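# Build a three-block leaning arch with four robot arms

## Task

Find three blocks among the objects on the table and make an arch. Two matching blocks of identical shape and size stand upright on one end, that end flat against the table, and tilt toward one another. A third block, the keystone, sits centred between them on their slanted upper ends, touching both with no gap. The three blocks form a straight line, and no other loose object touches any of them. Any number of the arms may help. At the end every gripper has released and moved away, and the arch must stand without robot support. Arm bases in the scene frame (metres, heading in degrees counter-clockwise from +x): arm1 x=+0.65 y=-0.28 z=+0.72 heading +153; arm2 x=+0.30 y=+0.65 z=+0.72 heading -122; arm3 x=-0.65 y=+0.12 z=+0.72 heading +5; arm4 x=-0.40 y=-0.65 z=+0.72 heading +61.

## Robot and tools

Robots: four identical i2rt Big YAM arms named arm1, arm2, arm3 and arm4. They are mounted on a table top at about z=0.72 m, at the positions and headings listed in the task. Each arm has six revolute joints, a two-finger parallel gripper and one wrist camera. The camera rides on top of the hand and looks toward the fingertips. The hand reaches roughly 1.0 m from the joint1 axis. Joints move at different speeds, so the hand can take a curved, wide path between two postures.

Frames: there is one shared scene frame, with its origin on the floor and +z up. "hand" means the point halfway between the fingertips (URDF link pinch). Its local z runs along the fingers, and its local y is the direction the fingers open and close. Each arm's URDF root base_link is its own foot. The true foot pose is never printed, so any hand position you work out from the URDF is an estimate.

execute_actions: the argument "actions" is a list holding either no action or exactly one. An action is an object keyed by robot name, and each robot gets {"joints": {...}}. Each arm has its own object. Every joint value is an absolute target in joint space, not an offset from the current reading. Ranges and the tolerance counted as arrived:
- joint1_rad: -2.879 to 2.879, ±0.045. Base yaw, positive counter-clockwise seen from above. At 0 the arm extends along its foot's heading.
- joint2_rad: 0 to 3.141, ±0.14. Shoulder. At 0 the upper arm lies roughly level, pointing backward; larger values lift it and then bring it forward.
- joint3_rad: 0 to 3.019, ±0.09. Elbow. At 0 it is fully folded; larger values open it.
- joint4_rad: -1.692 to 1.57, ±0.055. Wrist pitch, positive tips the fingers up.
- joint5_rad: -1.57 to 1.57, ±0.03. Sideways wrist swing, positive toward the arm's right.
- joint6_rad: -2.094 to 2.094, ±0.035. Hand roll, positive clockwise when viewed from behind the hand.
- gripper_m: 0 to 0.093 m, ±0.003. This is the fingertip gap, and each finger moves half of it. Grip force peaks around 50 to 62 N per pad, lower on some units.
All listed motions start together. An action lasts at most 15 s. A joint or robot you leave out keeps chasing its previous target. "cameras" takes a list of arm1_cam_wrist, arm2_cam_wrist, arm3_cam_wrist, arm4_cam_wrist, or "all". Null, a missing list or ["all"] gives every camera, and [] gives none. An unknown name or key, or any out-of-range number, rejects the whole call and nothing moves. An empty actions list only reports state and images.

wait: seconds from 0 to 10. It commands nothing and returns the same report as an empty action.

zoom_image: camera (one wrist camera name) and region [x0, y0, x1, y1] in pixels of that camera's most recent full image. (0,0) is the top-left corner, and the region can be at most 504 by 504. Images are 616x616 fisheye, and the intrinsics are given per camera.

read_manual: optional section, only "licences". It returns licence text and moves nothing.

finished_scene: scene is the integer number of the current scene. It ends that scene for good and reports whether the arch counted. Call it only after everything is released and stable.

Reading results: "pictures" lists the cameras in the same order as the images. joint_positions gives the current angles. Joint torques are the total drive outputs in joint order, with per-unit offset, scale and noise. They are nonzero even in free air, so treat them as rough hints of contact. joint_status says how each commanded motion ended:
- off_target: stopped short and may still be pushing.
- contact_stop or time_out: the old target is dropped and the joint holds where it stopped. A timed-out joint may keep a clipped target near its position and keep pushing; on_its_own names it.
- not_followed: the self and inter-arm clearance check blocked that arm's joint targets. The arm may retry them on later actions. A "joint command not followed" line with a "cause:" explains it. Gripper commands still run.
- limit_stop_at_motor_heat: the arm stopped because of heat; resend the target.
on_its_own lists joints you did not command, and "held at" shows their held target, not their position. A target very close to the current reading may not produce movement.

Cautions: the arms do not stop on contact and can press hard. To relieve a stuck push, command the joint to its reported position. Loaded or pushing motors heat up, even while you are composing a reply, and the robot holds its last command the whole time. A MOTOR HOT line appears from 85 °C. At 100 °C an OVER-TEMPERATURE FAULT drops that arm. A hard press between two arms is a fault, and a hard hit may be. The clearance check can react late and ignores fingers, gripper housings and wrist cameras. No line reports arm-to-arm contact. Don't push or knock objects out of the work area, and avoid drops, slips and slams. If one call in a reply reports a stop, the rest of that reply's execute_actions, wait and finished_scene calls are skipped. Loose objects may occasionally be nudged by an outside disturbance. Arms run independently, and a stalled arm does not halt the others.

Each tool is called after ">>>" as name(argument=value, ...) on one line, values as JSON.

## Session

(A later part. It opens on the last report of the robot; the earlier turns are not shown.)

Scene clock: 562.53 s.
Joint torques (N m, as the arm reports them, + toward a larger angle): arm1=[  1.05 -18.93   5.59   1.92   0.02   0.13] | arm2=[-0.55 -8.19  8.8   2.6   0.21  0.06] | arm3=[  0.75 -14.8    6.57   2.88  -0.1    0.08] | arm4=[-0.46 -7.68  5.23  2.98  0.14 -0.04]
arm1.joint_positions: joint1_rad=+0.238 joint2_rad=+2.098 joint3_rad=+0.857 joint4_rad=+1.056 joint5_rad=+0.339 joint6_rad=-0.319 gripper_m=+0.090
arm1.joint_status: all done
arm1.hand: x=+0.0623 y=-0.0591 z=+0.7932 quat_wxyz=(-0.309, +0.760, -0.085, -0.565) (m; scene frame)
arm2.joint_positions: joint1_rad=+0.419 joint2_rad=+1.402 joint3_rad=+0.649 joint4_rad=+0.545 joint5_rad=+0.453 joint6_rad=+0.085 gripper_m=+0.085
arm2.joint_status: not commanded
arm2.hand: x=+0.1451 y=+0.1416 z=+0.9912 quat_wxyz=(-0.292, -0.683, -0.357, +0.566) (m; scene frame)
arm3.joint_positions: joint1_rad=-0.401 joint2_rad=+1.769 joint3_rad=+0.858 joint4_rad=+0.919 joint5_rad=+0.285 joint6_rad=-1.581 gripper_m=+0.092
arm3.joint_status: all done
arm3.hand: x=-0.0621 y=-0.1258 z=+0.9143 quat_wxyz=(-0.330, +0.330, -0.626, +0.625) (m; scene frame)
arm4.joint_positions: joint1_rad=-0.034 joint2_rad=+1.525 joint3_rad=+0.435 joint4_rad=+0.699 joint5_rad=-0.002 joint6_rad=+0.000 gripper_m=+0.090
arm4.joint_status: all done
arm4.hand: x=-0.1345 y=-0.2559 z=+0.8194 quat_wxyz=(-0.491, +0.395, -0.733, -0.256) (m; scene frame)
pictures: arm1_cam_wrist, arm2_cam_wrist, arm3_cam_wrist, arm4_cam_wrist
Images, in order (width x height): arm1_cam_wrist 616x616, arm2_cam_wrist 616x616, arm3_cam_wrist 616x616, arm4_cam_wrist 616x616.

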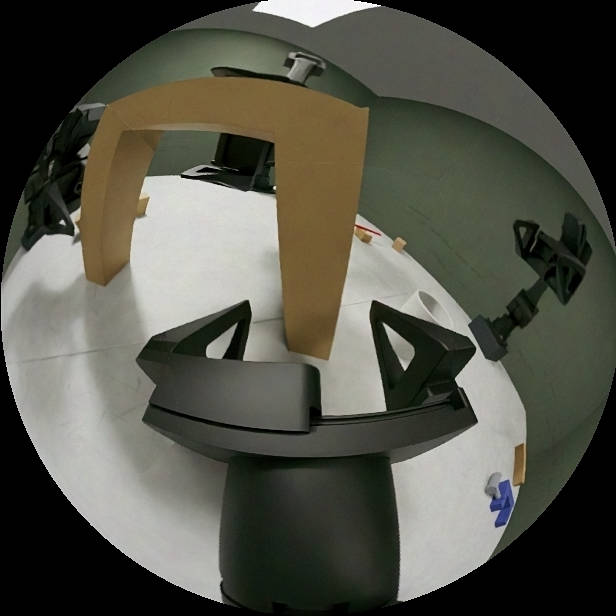

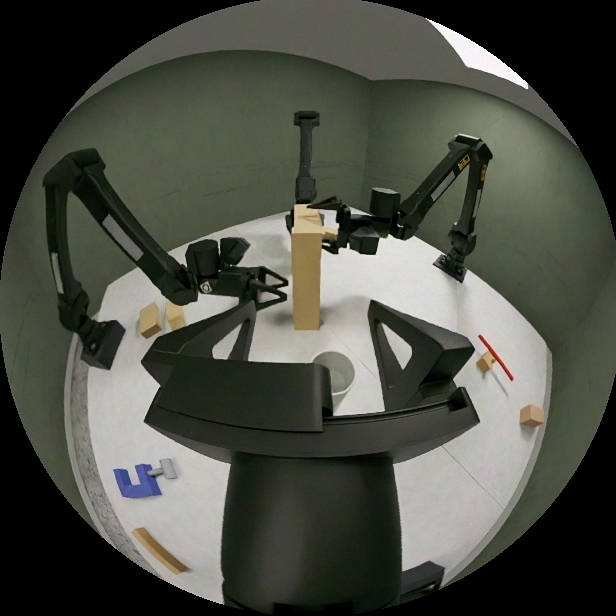

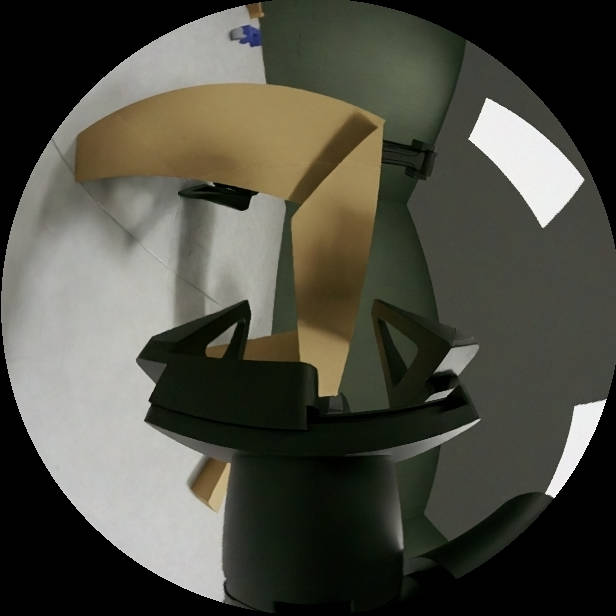

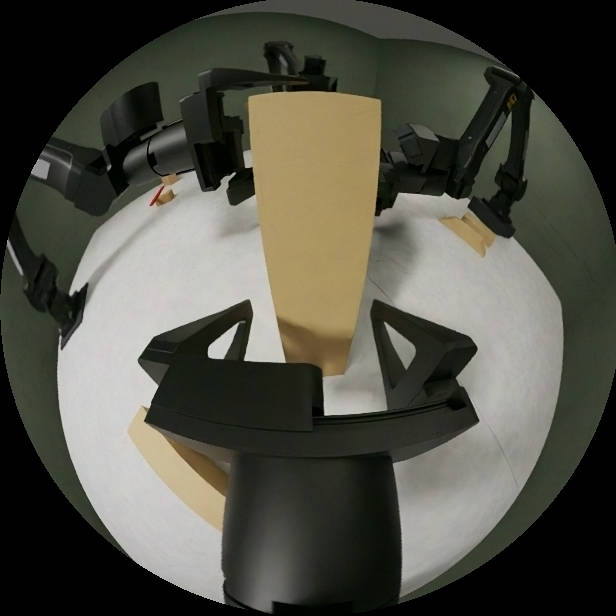

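>>> execute_actions(actions=[{"arm1":{"joints":{"joint2_rad":1.85,"joint3_rad":0.72}},"arm3":{"joints":{"joint2_rad":1.635,"joint3_rad":0.755}},"arm4":{"joints":{"joint2_rad":1.3,"joint3_rad":0.3}}}])

Scene clock: 567.30 s.
Joint torques (N m, as the arm reports them, + toward a larger angle): arm1=[  0.99 -15.72   6.41   1.8   -0.04   0.12] | arm2=[ 0.29 -8.64  9.14  2.61  0.21 -0.05] | arm3=[  1.46 -11.92   6.62   3.01  -0.1    0.08] | arm4=[-0.51 -4.54  6.13  2.84  0.14 -0.04]
arm1.joint_positions: joint1_rad=+0.238 joint2_rad=+1.837 joint3_rad=+0.718 joint4_rad=+1.061 joint5_rad=+0.339 joint6_rad=-0.319 gripper_m=+0.090
arm1.joint_status: all done
arm1.hand: x=+0.0984 y=-0.0699 z=+0.8946 quat_wxyz=(-0.316, +0.719, -0.094, -0.612) (m; scene frame)
arm2.joint_positions: joint1_rad=+0.419 joint2_rad=+1.402 joint3_rad=+0.649 joint4_rad=+0.545 joint5_rad=+0.453 joint6_rad=+0.085 gripper_m=+0.085
arm2.joint_status: not commanded
arm2.hand: x=+0.1451 y=+0.1416 z=+0.9912 quat_wxyz=(-0.292, -0.683, -0.357, +0.566) (m; scene frame)
arm3.joint_positions: joint1_rad=-0.401 joint2_rad=+1.651 joint3_rad=+0.750 joint4_rad=+0.921 joint5_rad=+0.285 joint6_rad=-1.581 gripper_m=+0.092
arm3.joint_status: all done
arm3.hand: x=-0.1001 y=-0.1137 z=+0.9340 quat_wxyz=(-0.333, +0.326, -0.623, +0.628) (m; scene frame)
arm4.joint_positions: joint1_rad=-0.034 joint2_rad=+1.298 joint3_rad=+0.301 joint4_rad=+0.702 joint5_rad=-0.002 joint6_rad=+0.000 gripper_m=+0.090
arm4.joint_status: all done
arm4.hand: x=-0.1619 y=-0.2955 z=+0.8614 quat_wxyz=(-0.526, +0.382, -0.708, -0.275) (m; scene frame)
pictures: arm1_cam_wrist, arm2_cam_wrist, arm3_cam_wrist, arm4_cam_wrist
Images, in order (width x height): arm1_cam_wrist 616x616, arm2_cam_wrist 616x616, arm3_cam_wrist 616x616, arm4_cam_wrist 616x616.

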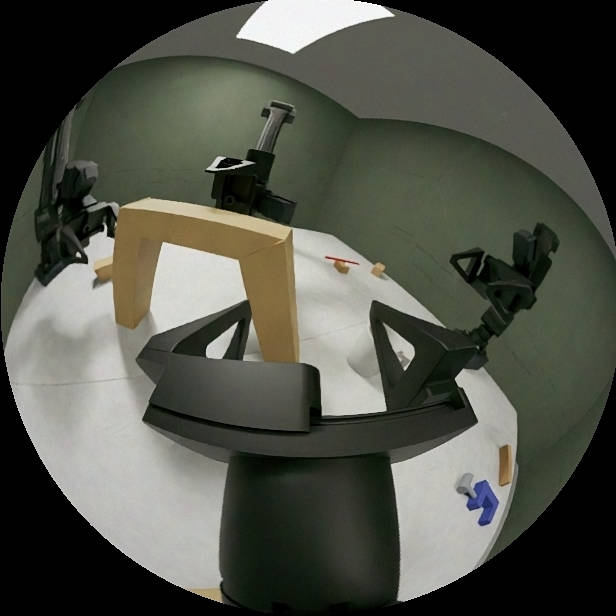

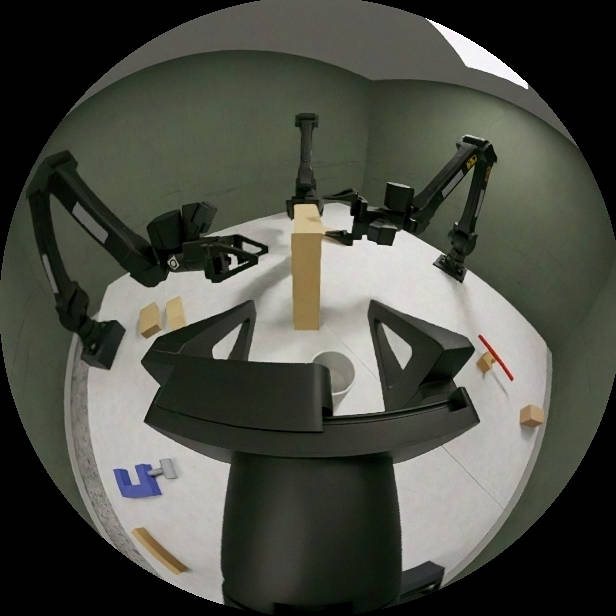

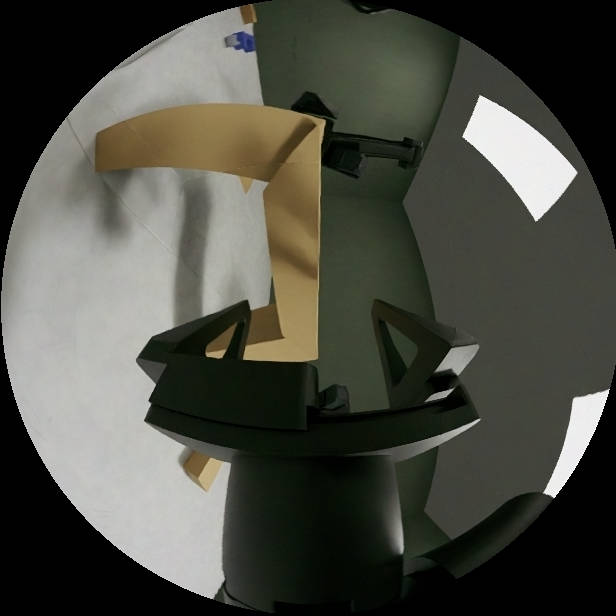

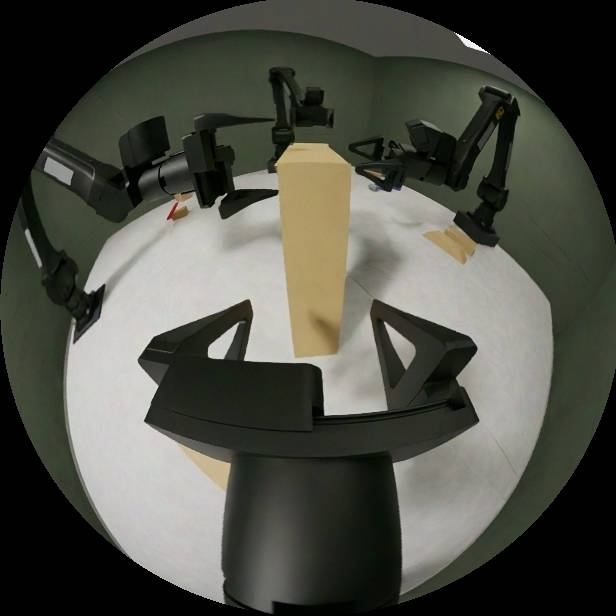

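>>> zoom_image(camera="arm1_cam_wrist", region=[90, 180, 320, 370])

>>> zoom_image(camera="arm4_cam_wrist", region=[260, 120, 370, 200])

>>> zoom_image(camera="arm2_cam_wrist", region=[270, 190, 350, 260])

Region (90, 180, 320, 370) of arm1_cam_wrist's 616x616 image, scaled by 2.191, with more detail than that image has; it fills the top 416 rows of this view, and the rest is white.

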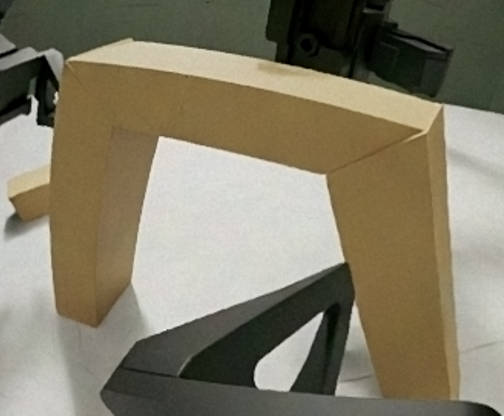

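Region (260, 120, 370, 200) of arm4_cam_wrist's 616x616 image, scaled by 4.582, with more detail than that image has; it fills the top 367 rows of this view, and the rest is white.

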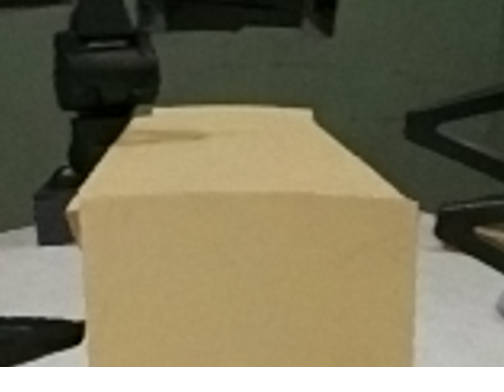

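Region (270, 190, 350, 260) of arm2_cam_wrist's 616x616 image, scaled by 6.300, with more detail than that image has; it fills the top 441 rows of this view, and the rest is white.

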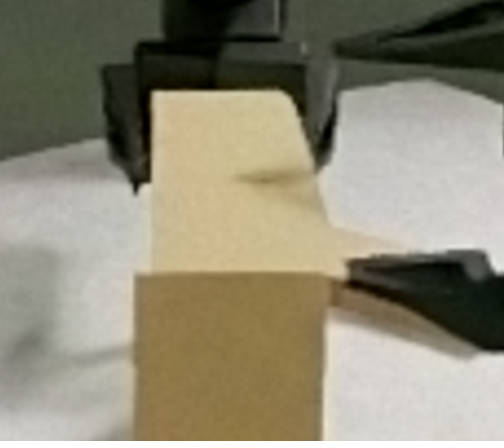

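>>> execute_actions(actions=[{"arm1":{"joints":{"joint2_rad":0.9,"joint3_rad":0.35,"joint4_rad":0.35}},"arm3":{"joints":{"joint2_rad":0.9,"joint3_rad":0.35,"joint4_rad":0.45}},"arm2":{"joints":{"joint1_rad":0.243,"joint2_rad":1.86,"joint3_rad":1.2,"joint4_rad":0.415,"joint5_rad":0.25,"joint6_rad":0.07,"gripper_m":0.093}},"arm4":{"joints":{"joint1_rad":-0.05,"joint2_rad":1.24,"joint3_rad":0.58,"joint4_rad":0.41,"gripper_m":0.093}}}])

Scene clock: 614.10 s.
Joint torques (N m, as the arm reports them, + toward a larger angle): arm1=[ 0.81 -6.27  9.78  0.94  0.03  0.12] | arm2=[  1.14 -14.98  10.97   1.69  -0.04  -0.28] | arm3=[ 0.68 -2.74  8.56  1.42 -0.06  0.08] | arm4=[-0.57 -6.69 11.    1.43  0.14 -0.05]
arm1.joint_positions: joint1_rad=+0.238 joint2_rad=+0.904 joint3_rad=+0.354 joint4_rad=+0.362 joint5_rad=+0.339 joint6_rad=-0.319 gripper_m=+0.090
arm1.joint_status: all done
arm1.hand: x=+0.2820 y=-0.1211 z=+1.0007 quat_wxyz=(-0.309, +0.761, -0.085, -0.564) (m; scene frame)
arm2.joint_positions: joint1_rad=+0.236 joint2_rad=+1.865 joint3_rad=+1.160 joint4_rad=+0.418 joint5_rad=+0.253 joint6_rad=+0.084 gripper_m=+0.093
arm2.joint_status: all done
arm2.hand: x=+0.0228 y=-0.0125 z=+0.9415 quat_wxyz=(-0.284, -0.708, -0.370, +0.530) (m; scene frame)
arm3.joint_positions: joint1_rad=-0.401 joint2_rad=+0.905 joint3_rad=+0.343 joint4_rad=+0.460 joint5_rad=+0.285 joint6_rad=-1.581 gripper_m=+0.092
arm3.joint_status: all done
arm3.hand: x=-0.2843 y=-0.0541 z=+0.9699 quat_wxyz=(-0.303, +0.356, -0.652, +0.596) (m; scene frame)
arm4.joint_positions: joint1_rad=-0.041 joint2_rad=+1.248 joint3_rad=+0.543 joint4_rad=+0.421 joint5_rad=-0.002 joint6_rad=+0.000 gripper_m=+0.093
arm4.joint_status: all done
arm4.hand: x=-0.1235 y=-0.2424 z=+0.9346 quat_wxyz=(-0.531, +0.378, -0.707, -0.275) (m; scene frame)
pictures: arm1_cam_wrist, arm2_cam_wrist, arm3_cam_wrist, arm4_cam_wrist
Images, in order (width x height): arm1_cam_wrist 616x616, arm2_cam_wrist 616x616, arm3_cam_wrist 616x616, arm4_cam_wrist 616x616.

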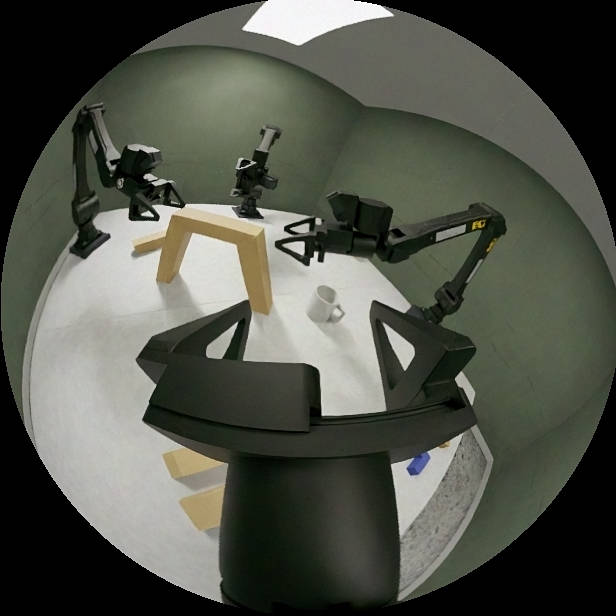

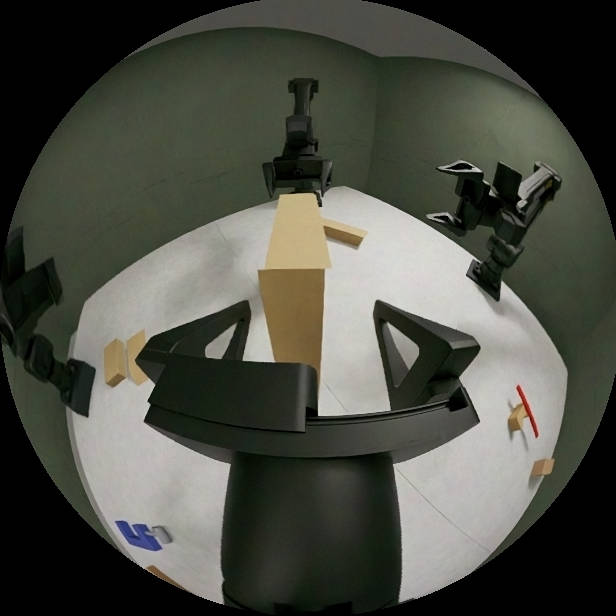

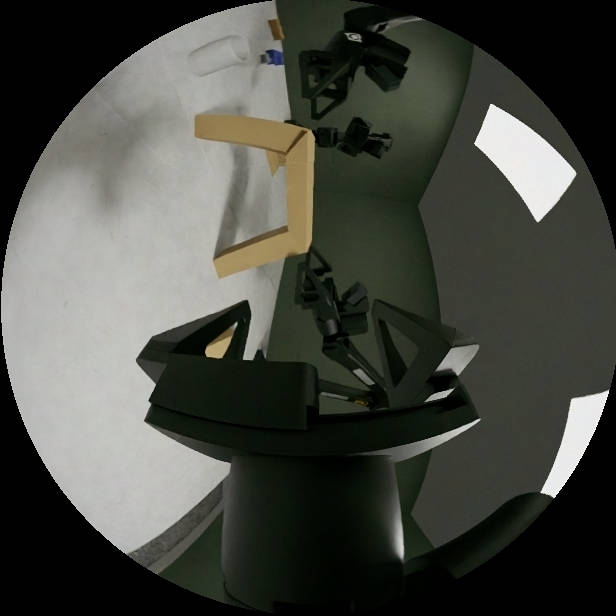

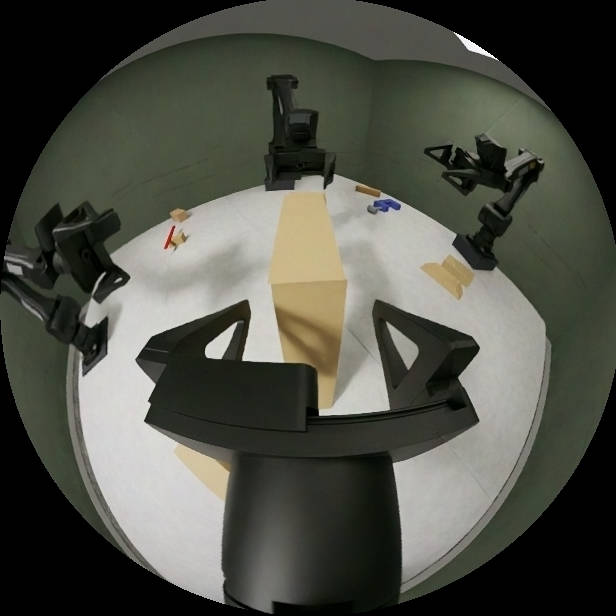

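>>> execute_actions(actions=[{"arm2":{"joints":{"joint2_rad":1.93,"joint3_rad":1.3,"joint4_rad":0.39,"joint5_rad":0.225}},"arm4":{"joints":{"joint2_rad":1.44,"joint3_rad":0.71,"joint4_rad":0.5}}}])

Scene clock: 630.13 s.
Joint torques (N m, as the arm reports them, + toward a larger angle): arm1=[ 1.05 -6.24  9.7   1.06  0.01  0.13] | arm2=[  1.36 -14.65  11.1    1.98  -0.05  -0.29] | arm3=[ 0.65 -2.32  8.6   1.39 -0.08  0.07] | arm4=[-0.53 -9.07 10.91  2.98  0.13 -0.05]
arm1.joint_positions: joint1_rad=+0.238 joint2_rad=+0.904 joint3_rad=+0.354 joint4_rad=+0.362 joint5_rad=+0.339 joint6_rad=-0.319 gripper_m=+0.090
arm1.joint_status: not commanded
arm1.hand: x=+0.2820 y=-0.1211 z=+1.0007 quat_wxyz=(-0.309, +0.761, -0.085, -0.564) (m; scene frame)
arm2.joint_positions: joint1_rad=+0.236 joint2_rad=+1.918 joint3_rad=+1.260 joint4_rad=+0.396 joint5_rad=+0.229 joint6_rad=+0.084 gripper_m=+0.093
arm2.joint_status: all done
arm2.hand: x=+0.0162 y=-0.0440 z=+0.9515 quat_wxyz=(-0.299, -0.699, -0.371, +0.532) (m; scene frame)
arm3.joint_positions: joint1_rad=-0.401 joint2_rad=+0.905 joint3_rad=+0.343 joint4_rad=+0.460 joint5_rad=+0.285 joint6_rad=-1.581 gripper_m=+0.092
arm3.joint_status: not commanded
arm3.hand: x=-0.2843 y=-0.0541 z=+0.9699 quat_wxyz=(-0.303, +0.356, -0.652, +0.596) (m; scene frame)
arm4.joint_positions: joint1_rad=-0.041 joint2_rad=+1.444 joint3_rad=+0.669 joint4_rad=+0.480 joint5_rad=-0.002 joint6_rad=+0.000 gripper_m=+0.093
arm4.joint_status: all done
arm4.hand: x=-0.0915 y=-0.1960 z=+0.9157 quat_wxyz=(-0.527, +0.380, -0.709, -0.273) (m; scene frame)
pictures: arm1_cam_wrist, arm2_cam_wrist, arm3_cam_wrist, arm4_cam_wrist
Images, in order (width x height): arm1_cam_wrist 616x616, arm2_cam_wrist 616x616, arm3_cam_wrist 616x616, arm4_cam_wrist 616x616.

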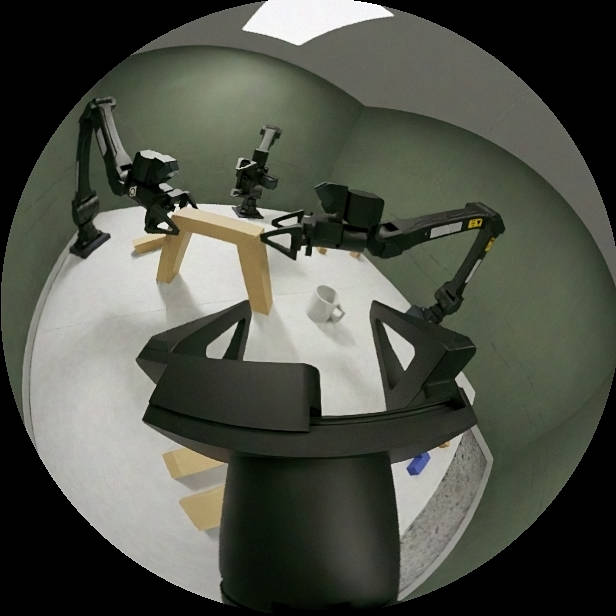

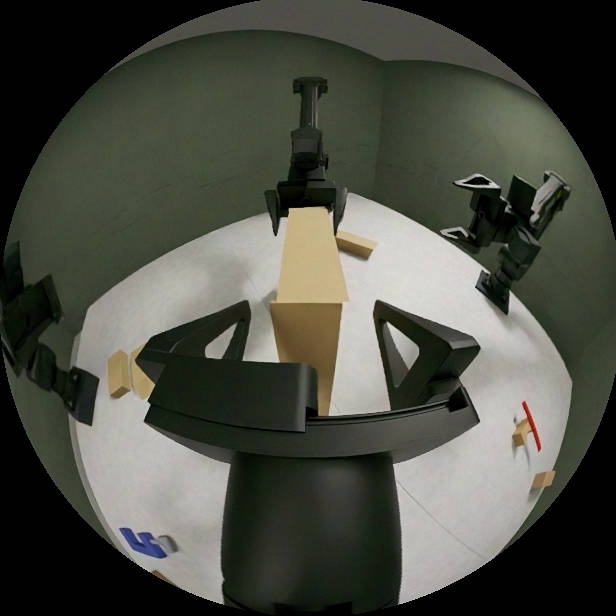

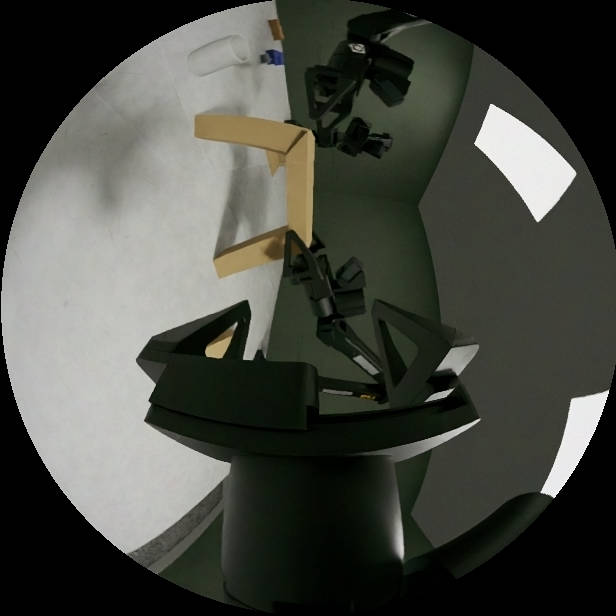

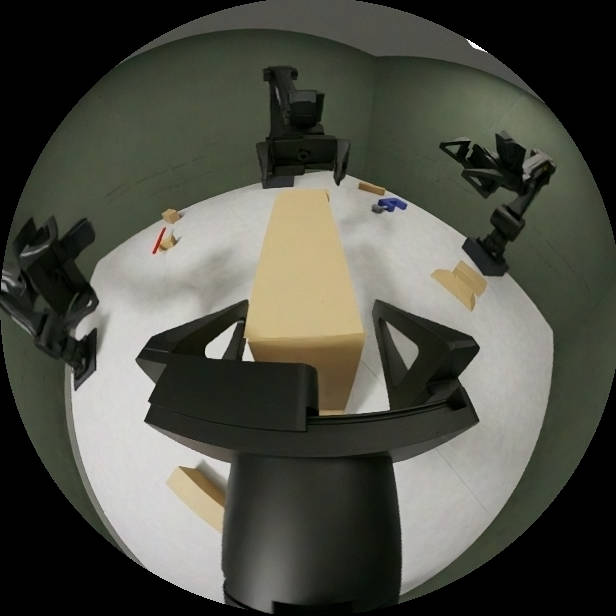

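>>> execute_actions(actions=[{"arm2":{"joints":{"joint2_rad":2.035,"joint3_rad":1.395,"joint5_rad":0.248}},"arm4":{"joints":{"joint1_rad":-0.027}}}])

Scene clock: 639.77 s.
Joint torques (N m, as the arm reports them, + toward a larger angle): arm1=[ 1.12 -6.35  9.64  1.   -0.01  0.12] | arm2=[  1.33 -17.46  10.63   1.86   0.24  -0.23] | arm3=[ 0.96 -2.28  8.44  1.57 -0.07  0.13] | arm4=[ 0.99 -9.11 10.91  2.92  0.14 -0.04]
arm1.joint_positions: joint1_rad=+0.238 joint2_rad=+0.904 joint3_rad=+0.354 joint4_rad=+0.362 joint5_rad=+0.339 joint6_rad=-0.319 gripper_m=+0.090
arm1.joint_status: not commanded
arm1.hand: x=+0.2820 y=-0.1211 z=+1.0007 quat_wxyz=(-0.309, +0.761, -0.085, -0.564) (m; scene frame)
arm2.joint_positions: joint1_rad=+0.236 joint2_rad=+2.034 joint3_rad=+1.359 joint4_rad=+0.393 joint5_rad=+0.244 joint6_rad=+0.084 gripper_m=+0.093
arm2.joint_status: all done
arm2.hand: x=+0.0036 y=-0.0725 z=+0.9167 quat_wxyz=(-0.288, -0.706, -0.371, +0.529) (m; scene frame)
arm3.joint_positions: joint1_rad=-0.401 joint2_rad=+0.905 joint3_rad=+0.343 joint4_rad=+0.460 joint5_rad=+0.285 joint6_rad=-1.581 gripper_m=+0.092
arm3.joint_status: not commanded
arm3.hand: x=-0.2843 y=-0.0541 z=+0.9699 quat_wxyz=(-0.303, +0.356, -0.652, +0.596) (m; scene frame)
arm4.joint_positions: joint1_rad=-0.036 joint2_rad=+1.444 joint3_rad=+0.669 joint4_rad=+0.480 joint5_rad=-0.002 joint6_rad=+0.000 gripper_m=+0.093
arm4.joint_status: all done
arm4.hand: x=-0.0936 y=-0.1946 z=+0.9157 quat_wxyz=(-0.526, +0.382, -0.709, -0.274) (m; scene frame)
pictures: arm1_cam_wrist, arm2_cam_wrist, arm3_cam_wrist, arm4_cam_wrist
Images, in order (width x height): arm1_cam_wrist 616x616, arm2_cam_wrist 616x616, arm3_cam_wrist 616x616, arm4_cam_wrist 616x616.

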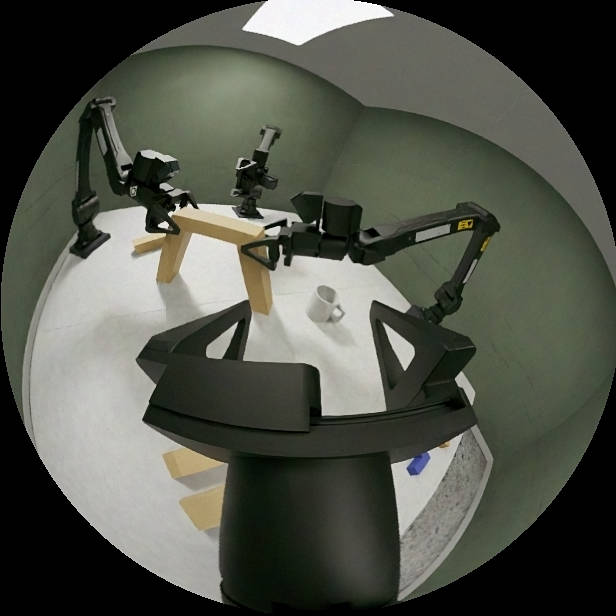

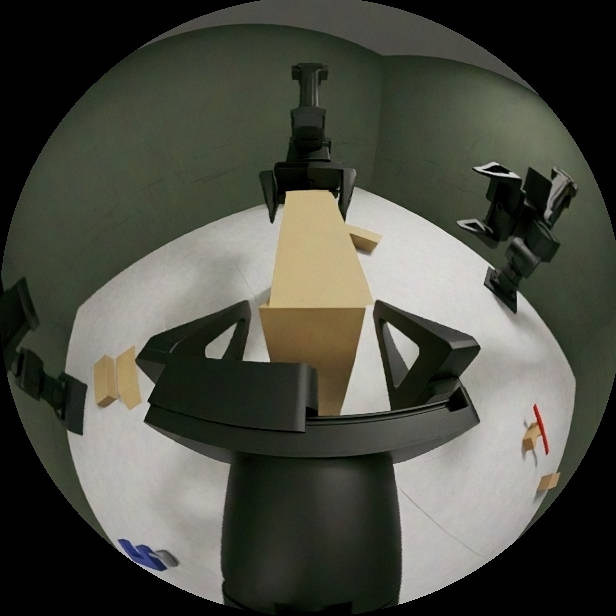

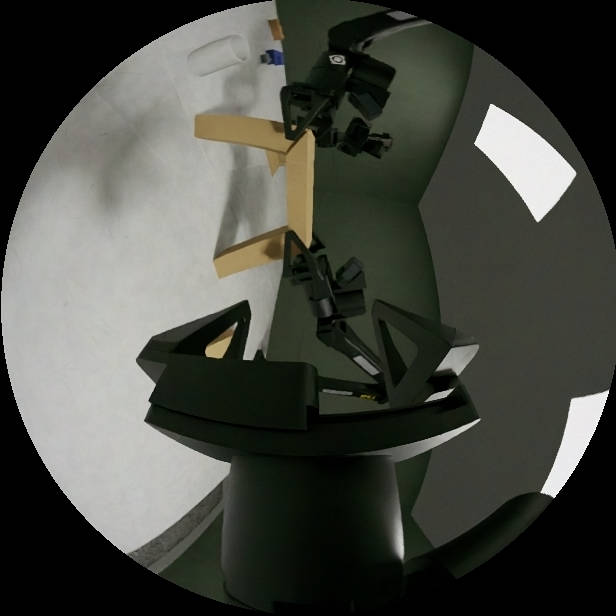

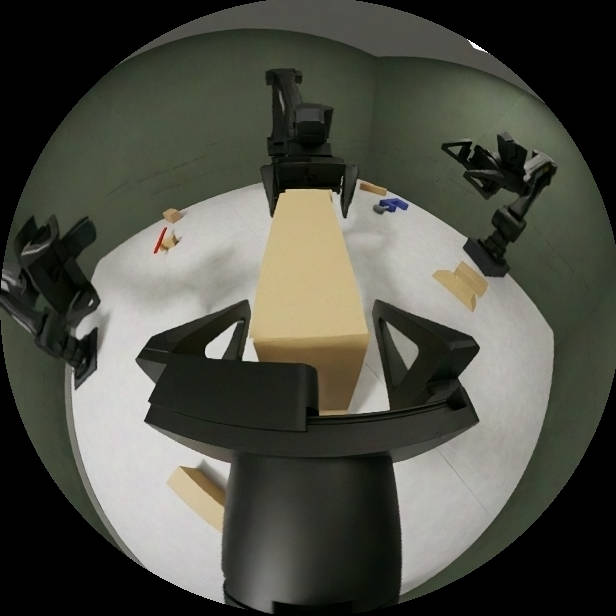

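>>> execute_actions(actions=[{"arm2":{"joints":{"joint4_rad":0.47,"gripper_m":0.078}},"arm4":{"joints":{"gripper_m":0.072}}}], cameras=["arm2_cam_wrist","arm4_cam_wrist","arm3_cam_wrist"])

Scene clock: 647.90 s.
Joint torques (N m, as the arm reports them, + toward a larger angle): arm1=[ 1.03 -6.02  9.74  0.91  0.01  0.12] | arm2=[  0.59 -17.5   10.65   2.75   0.25  -0.25] | arm3=[ 0.77 -2.68  8.49  1.58 -0.06  0.07] | arm4=[ 0.96 -9.16 10.91  2.94  0.14 -0.04]
arm1.joint_positions: joint1_rad=+0.238 joint2_rad=+0.904 joint3_rad=+0.354 joint4_rad=+0.362 joint5_rad=+0.339 joint6_rad=-0.319 gripper_m=+0.090
arm1.joint_status: not commanded
arm1.hand: x=+0.2820 y=-0.1211 z=+1.0007 quat_wxyz=(-0.309, +0.761, -0.085, -0.564) (m; scene frame)
arm2.joint_positions: joint1_rad=+0.236 joint2_rad=+2.034 joint3_rad=+1.359 joint4_rad=+0.454 joint5_rad=+0.244 joint6_rad=+0.084 gripper_m=+0.078
arm2.joint_status: all done
arm2.hand: x=+0.0024 y=-0.0760 z=+0.9309 quat_wxyz=(-0.305, -0.692, -0.359, +0.547) (m; scene frame)
arm3.joint_positions: joint1_rad=-0.401 joint2_rad=+0.905 joint3_rad=+0.343 joint4_rad=+0.460 joint5_rad=+0.285 joint6_rad=-1.581 gripper_m=+0.092
arm3.joint_status: not commanded
arm3.hand: x=-0.2843 y=-0.0541 z=+0.9699 quat_wxyz=(-0.303, +0.356, -0.652, +0.596) (m; scene frame)
arm4.joint_positions: joint1_rad=-0.036 joint2_rad=+1.444 joint3_rad=+0.669 joint4_rad=+0.480 joint5_rad=-0.002 joint6_rad=+0.000 gripper_m=+0.072
arm4.joint_status: all done
arm4.hand: x=-0.0936 y=-0.1946 z=+0.9157 quat_wxyz=(-0.526, +0.382, -0.709, -0.274) (m; scene frame)
pictures: arm2_cam_wrist, arm3_cam_wrist, arm4_cam_wrist
Images, in order (width x height): arm2_cam_wrist 616x616, arm3_cam_wrist 616x616, arm4_cam_wrist 616x616.

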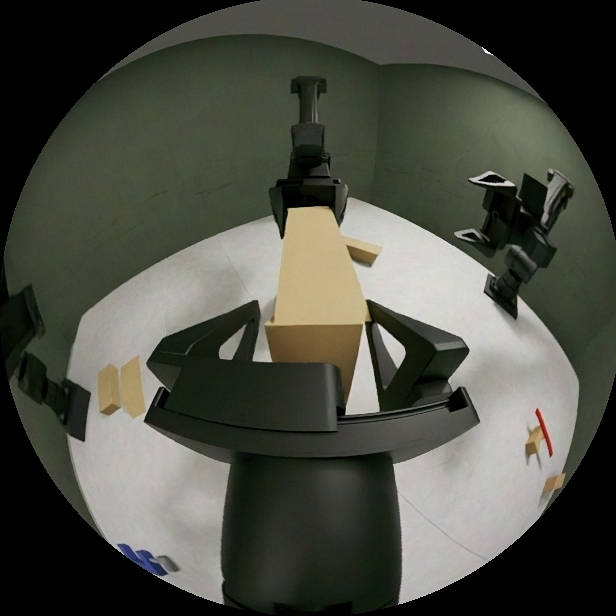

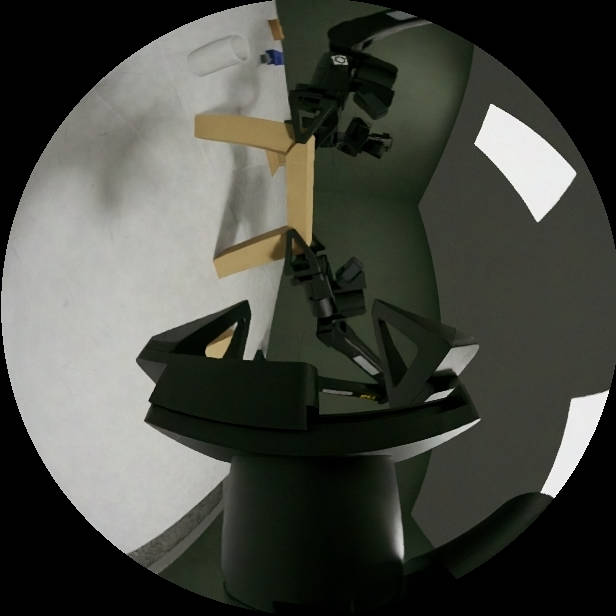

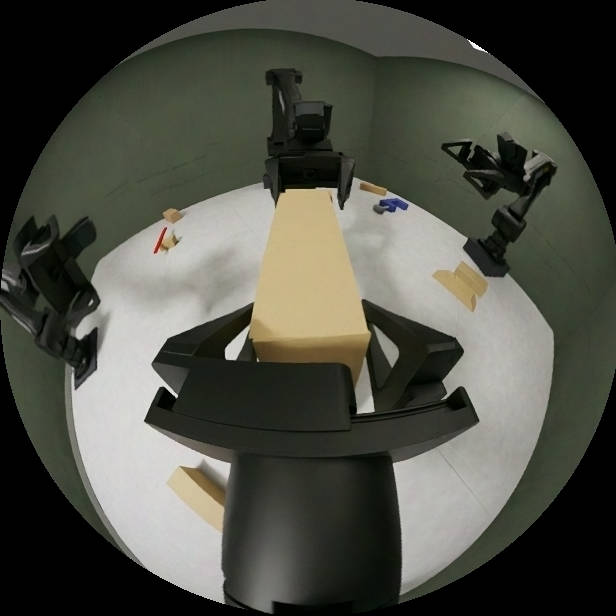

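Now squeeze both to just the block width.

>>> execute_actions(actions=[{"arm2":{"joints":{"gripper_m":0.058}},"arm4":{"joints":{"gripper_m":0.058}}}], cameras=["arm2_cam_wrist","arm4_cam_wrist"])

>>> execute_actions(actions=[{"arm2":{"joints":{"gripper_m":0.092}},"arm4":{"joints":{"gripper_m":0.092}}}])

Scene clock: 651.07 s.
Joint torques (N m, as the arm reports them, + toward a larger angle): arm1=[ 1.22 -6.51  9.73  0.91  0.01  0.13] | arm2=[  0.3  -18.22  10.24   2.52   0.05  -0.28] | arm3=[ 0.77 -2.11  8.49  1.36 -0.08  0.07] | arm4=[ 0.98 -9.12 10.91  2.94 -0.01 -0.05]
arm1.joint_positions: joint1_rad=+0.238 joint2_rad=+0.904 joint3_rad=+0.354 joint4_rad=+0.362 joint5_rad=+0.339 joint6_rad=-0.319 gripper_m=+0.090
arm1.joint_status: not commanded
arm1.hand: x=+0.2820 y=-0.1211 z=+1.0007 quat_wxyz=(-0.309, +0.761, -0.085, -0.564) (m; scene frame)
arm2.joint_positions: joint1_rad=+0.236 joint2_rad=+2.034 joint3_rad=+1.359 joint4_rad=+0.454 joint5_rad=+0.247 joint6_rad=+0.084 gripper_m=+0.060
arm2.joint_status: all done
arm2.hand: x=+0.0019 y=-0.0757 z=+0.9309 quat_wxyz=(-0.304, -0.693, -0.358, +0.548) (m; scene frame)
arm3.joint_positions: joint1_rad=-0.401 joint2_rad=+0.905 joint3_rad=+0.343 joint4_rad=+0.460 joint5_rad=+0.285 joint6_rad=-1.581 gripper_m=+0.092
arm3.joint_status: not commanded
arm3.hand: x=-0.2843 y=-0.0541 z=+0.9699 quat_wxyz=(-0.303, +0.356, -0.652, +0.596) (m; scene frame)
arm4.joint_positions: joint1_rad=-0.035 joint2_rad=+1.444 joint3_rad=+0.669 joint4_rad=+0.480 joint5_rad=+0.001 joint6_rad=+0.001 gripper_m=+0.060
arm4.joint_status: all done
arm4.hand: x=-0.0934 y=-0.1947 z=+0.9158 quat_wxyz=(-0.527, +0.381, -0.709, -0.274) (m; scene frame)
pictures: arm2_cam_wrist, arm4_cam_wrist
Images, in order (width x height): arm2_cam_wrist 616x616, arm4_cam_wrist 616x616.

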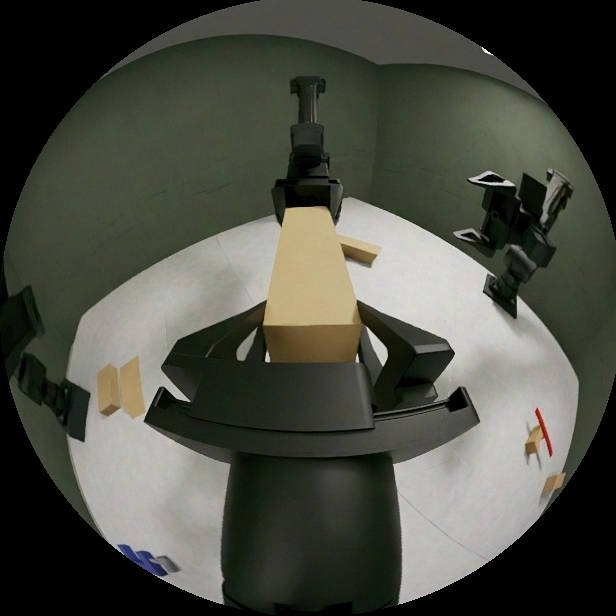

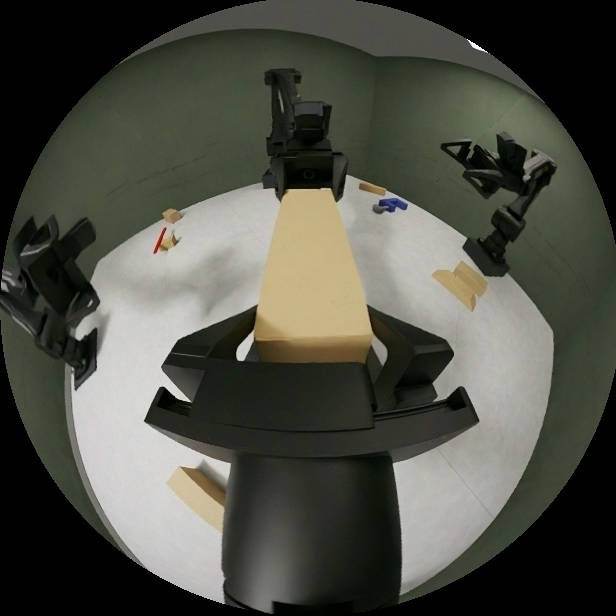

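Scene clock: 651.60 s.
Joint torques (N m, as the arm reports them, + toward a larger angle): arm1=[ 0.81 -6.37  9.73  0.91  0.02  0.12] | arm2=[  1.37 -17.8   10.48   2.67   0.04  -0.24] | arm3=[ 0.86 -2.43  8.55  1.53 -0.09  0.08] | arm4=[ 1.01 -9.14 10.82  2.95 -0.01 -0.06]
arm1.joint_positions: joint1_rad=+0.238 joint2_rad=+0.904 joint3_rad=+0.354 joint4_rad=+0.362 joint5_rad=+0.339 joint6_rad=-0.319 gripper_m=+0.090
arm1.joint_status: not commanded
arm1.hand: x=+0.2820 y=-0.1211 z=+1.0007 quat_wxyz=(-0.309, +0.761, -0.085, -0.564) (m; scene frame)
arm2.joint_positions: joint1_rad=+0.236 joint2_rad=+2.034 joint3_rad=+1.359 joint4_rad=+0.454 joint5_rad=+0.247 joint6_rad=+0.084 gripper_m=+0.092
arm2.joint_status: all done
arm2.hand: x=+0.0019 y=-0.0757 z=+0.9309 quat_wxyz=(-0.304, -0.693, -0.358, +0.548) (m; scene frame)
arm3.joint_positions: joint1_rad=-0.401 joint2_rad=+0.905 joint3_rad=+0.343 joint4_rad=+0.460 joint5_rad=+0.285 joint6_rad=-1.581 gripper_m=+0.092
arm3.joint_status: not commanded
arm3.hand: x=-0.2843 y=-0.0541 z=+0.9699 quat_wxyz=(-0.303, +0.356, -0.652, +0.596) (m; scene frame)
arm4.joint_positions: joint1_rad=-0.035 joint2_rad=+1.444 joint3_rad=+0.669 joint4_rad=+0.480 joint5_rad=+0.001 joint6_rad=+0.002 gripper_m=+0.092
arm4.joint_status: all done
arm4.hand: x=-0.0934 y=-0.1947 z=+0.9158 quat_wxyz=(-0.527, +0.380, -0.709, -0.274) (m; scene frame)
pictures: arm1_cam_wrist, arm2_cam_wrist, arm3_cam_wrist, arm4_cam_wrist
Images, in order (width x height): arm1_cam_wrist 616x616, arm2_cam_wrist 616x616, arm3_cam_wrist 616x616, arm4_cam_wrist 616x616.

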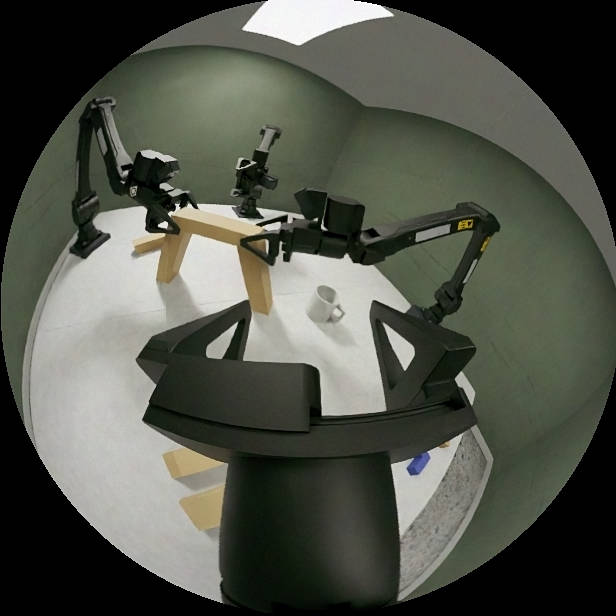

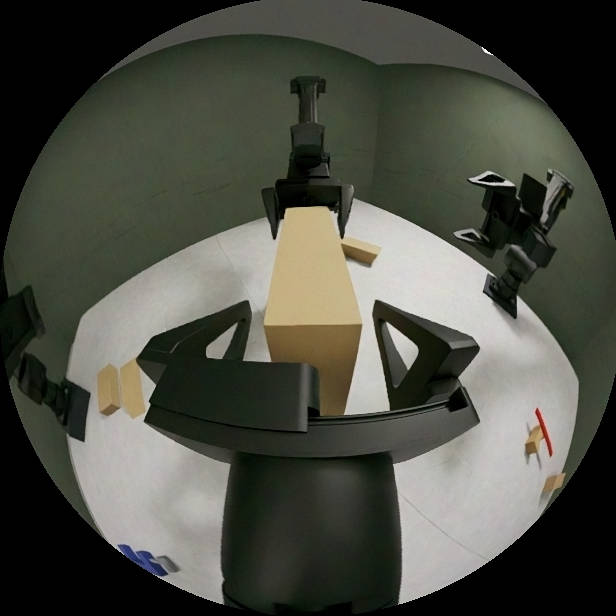

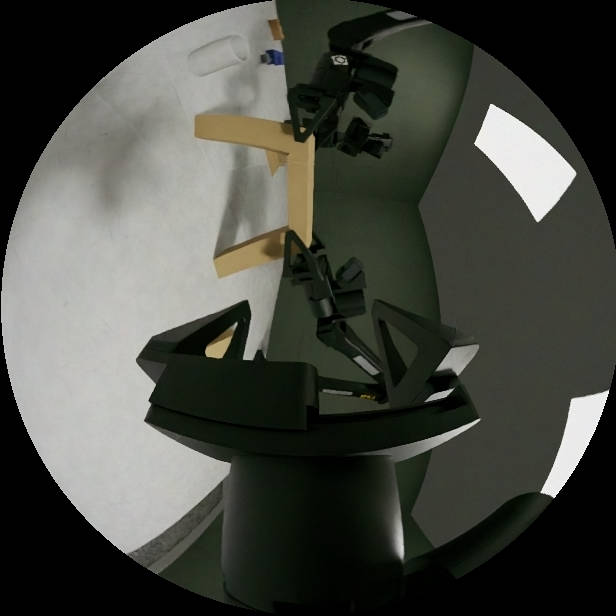

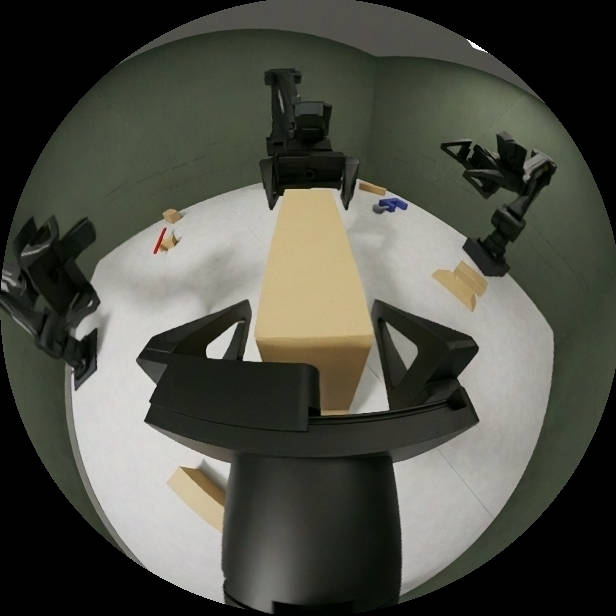

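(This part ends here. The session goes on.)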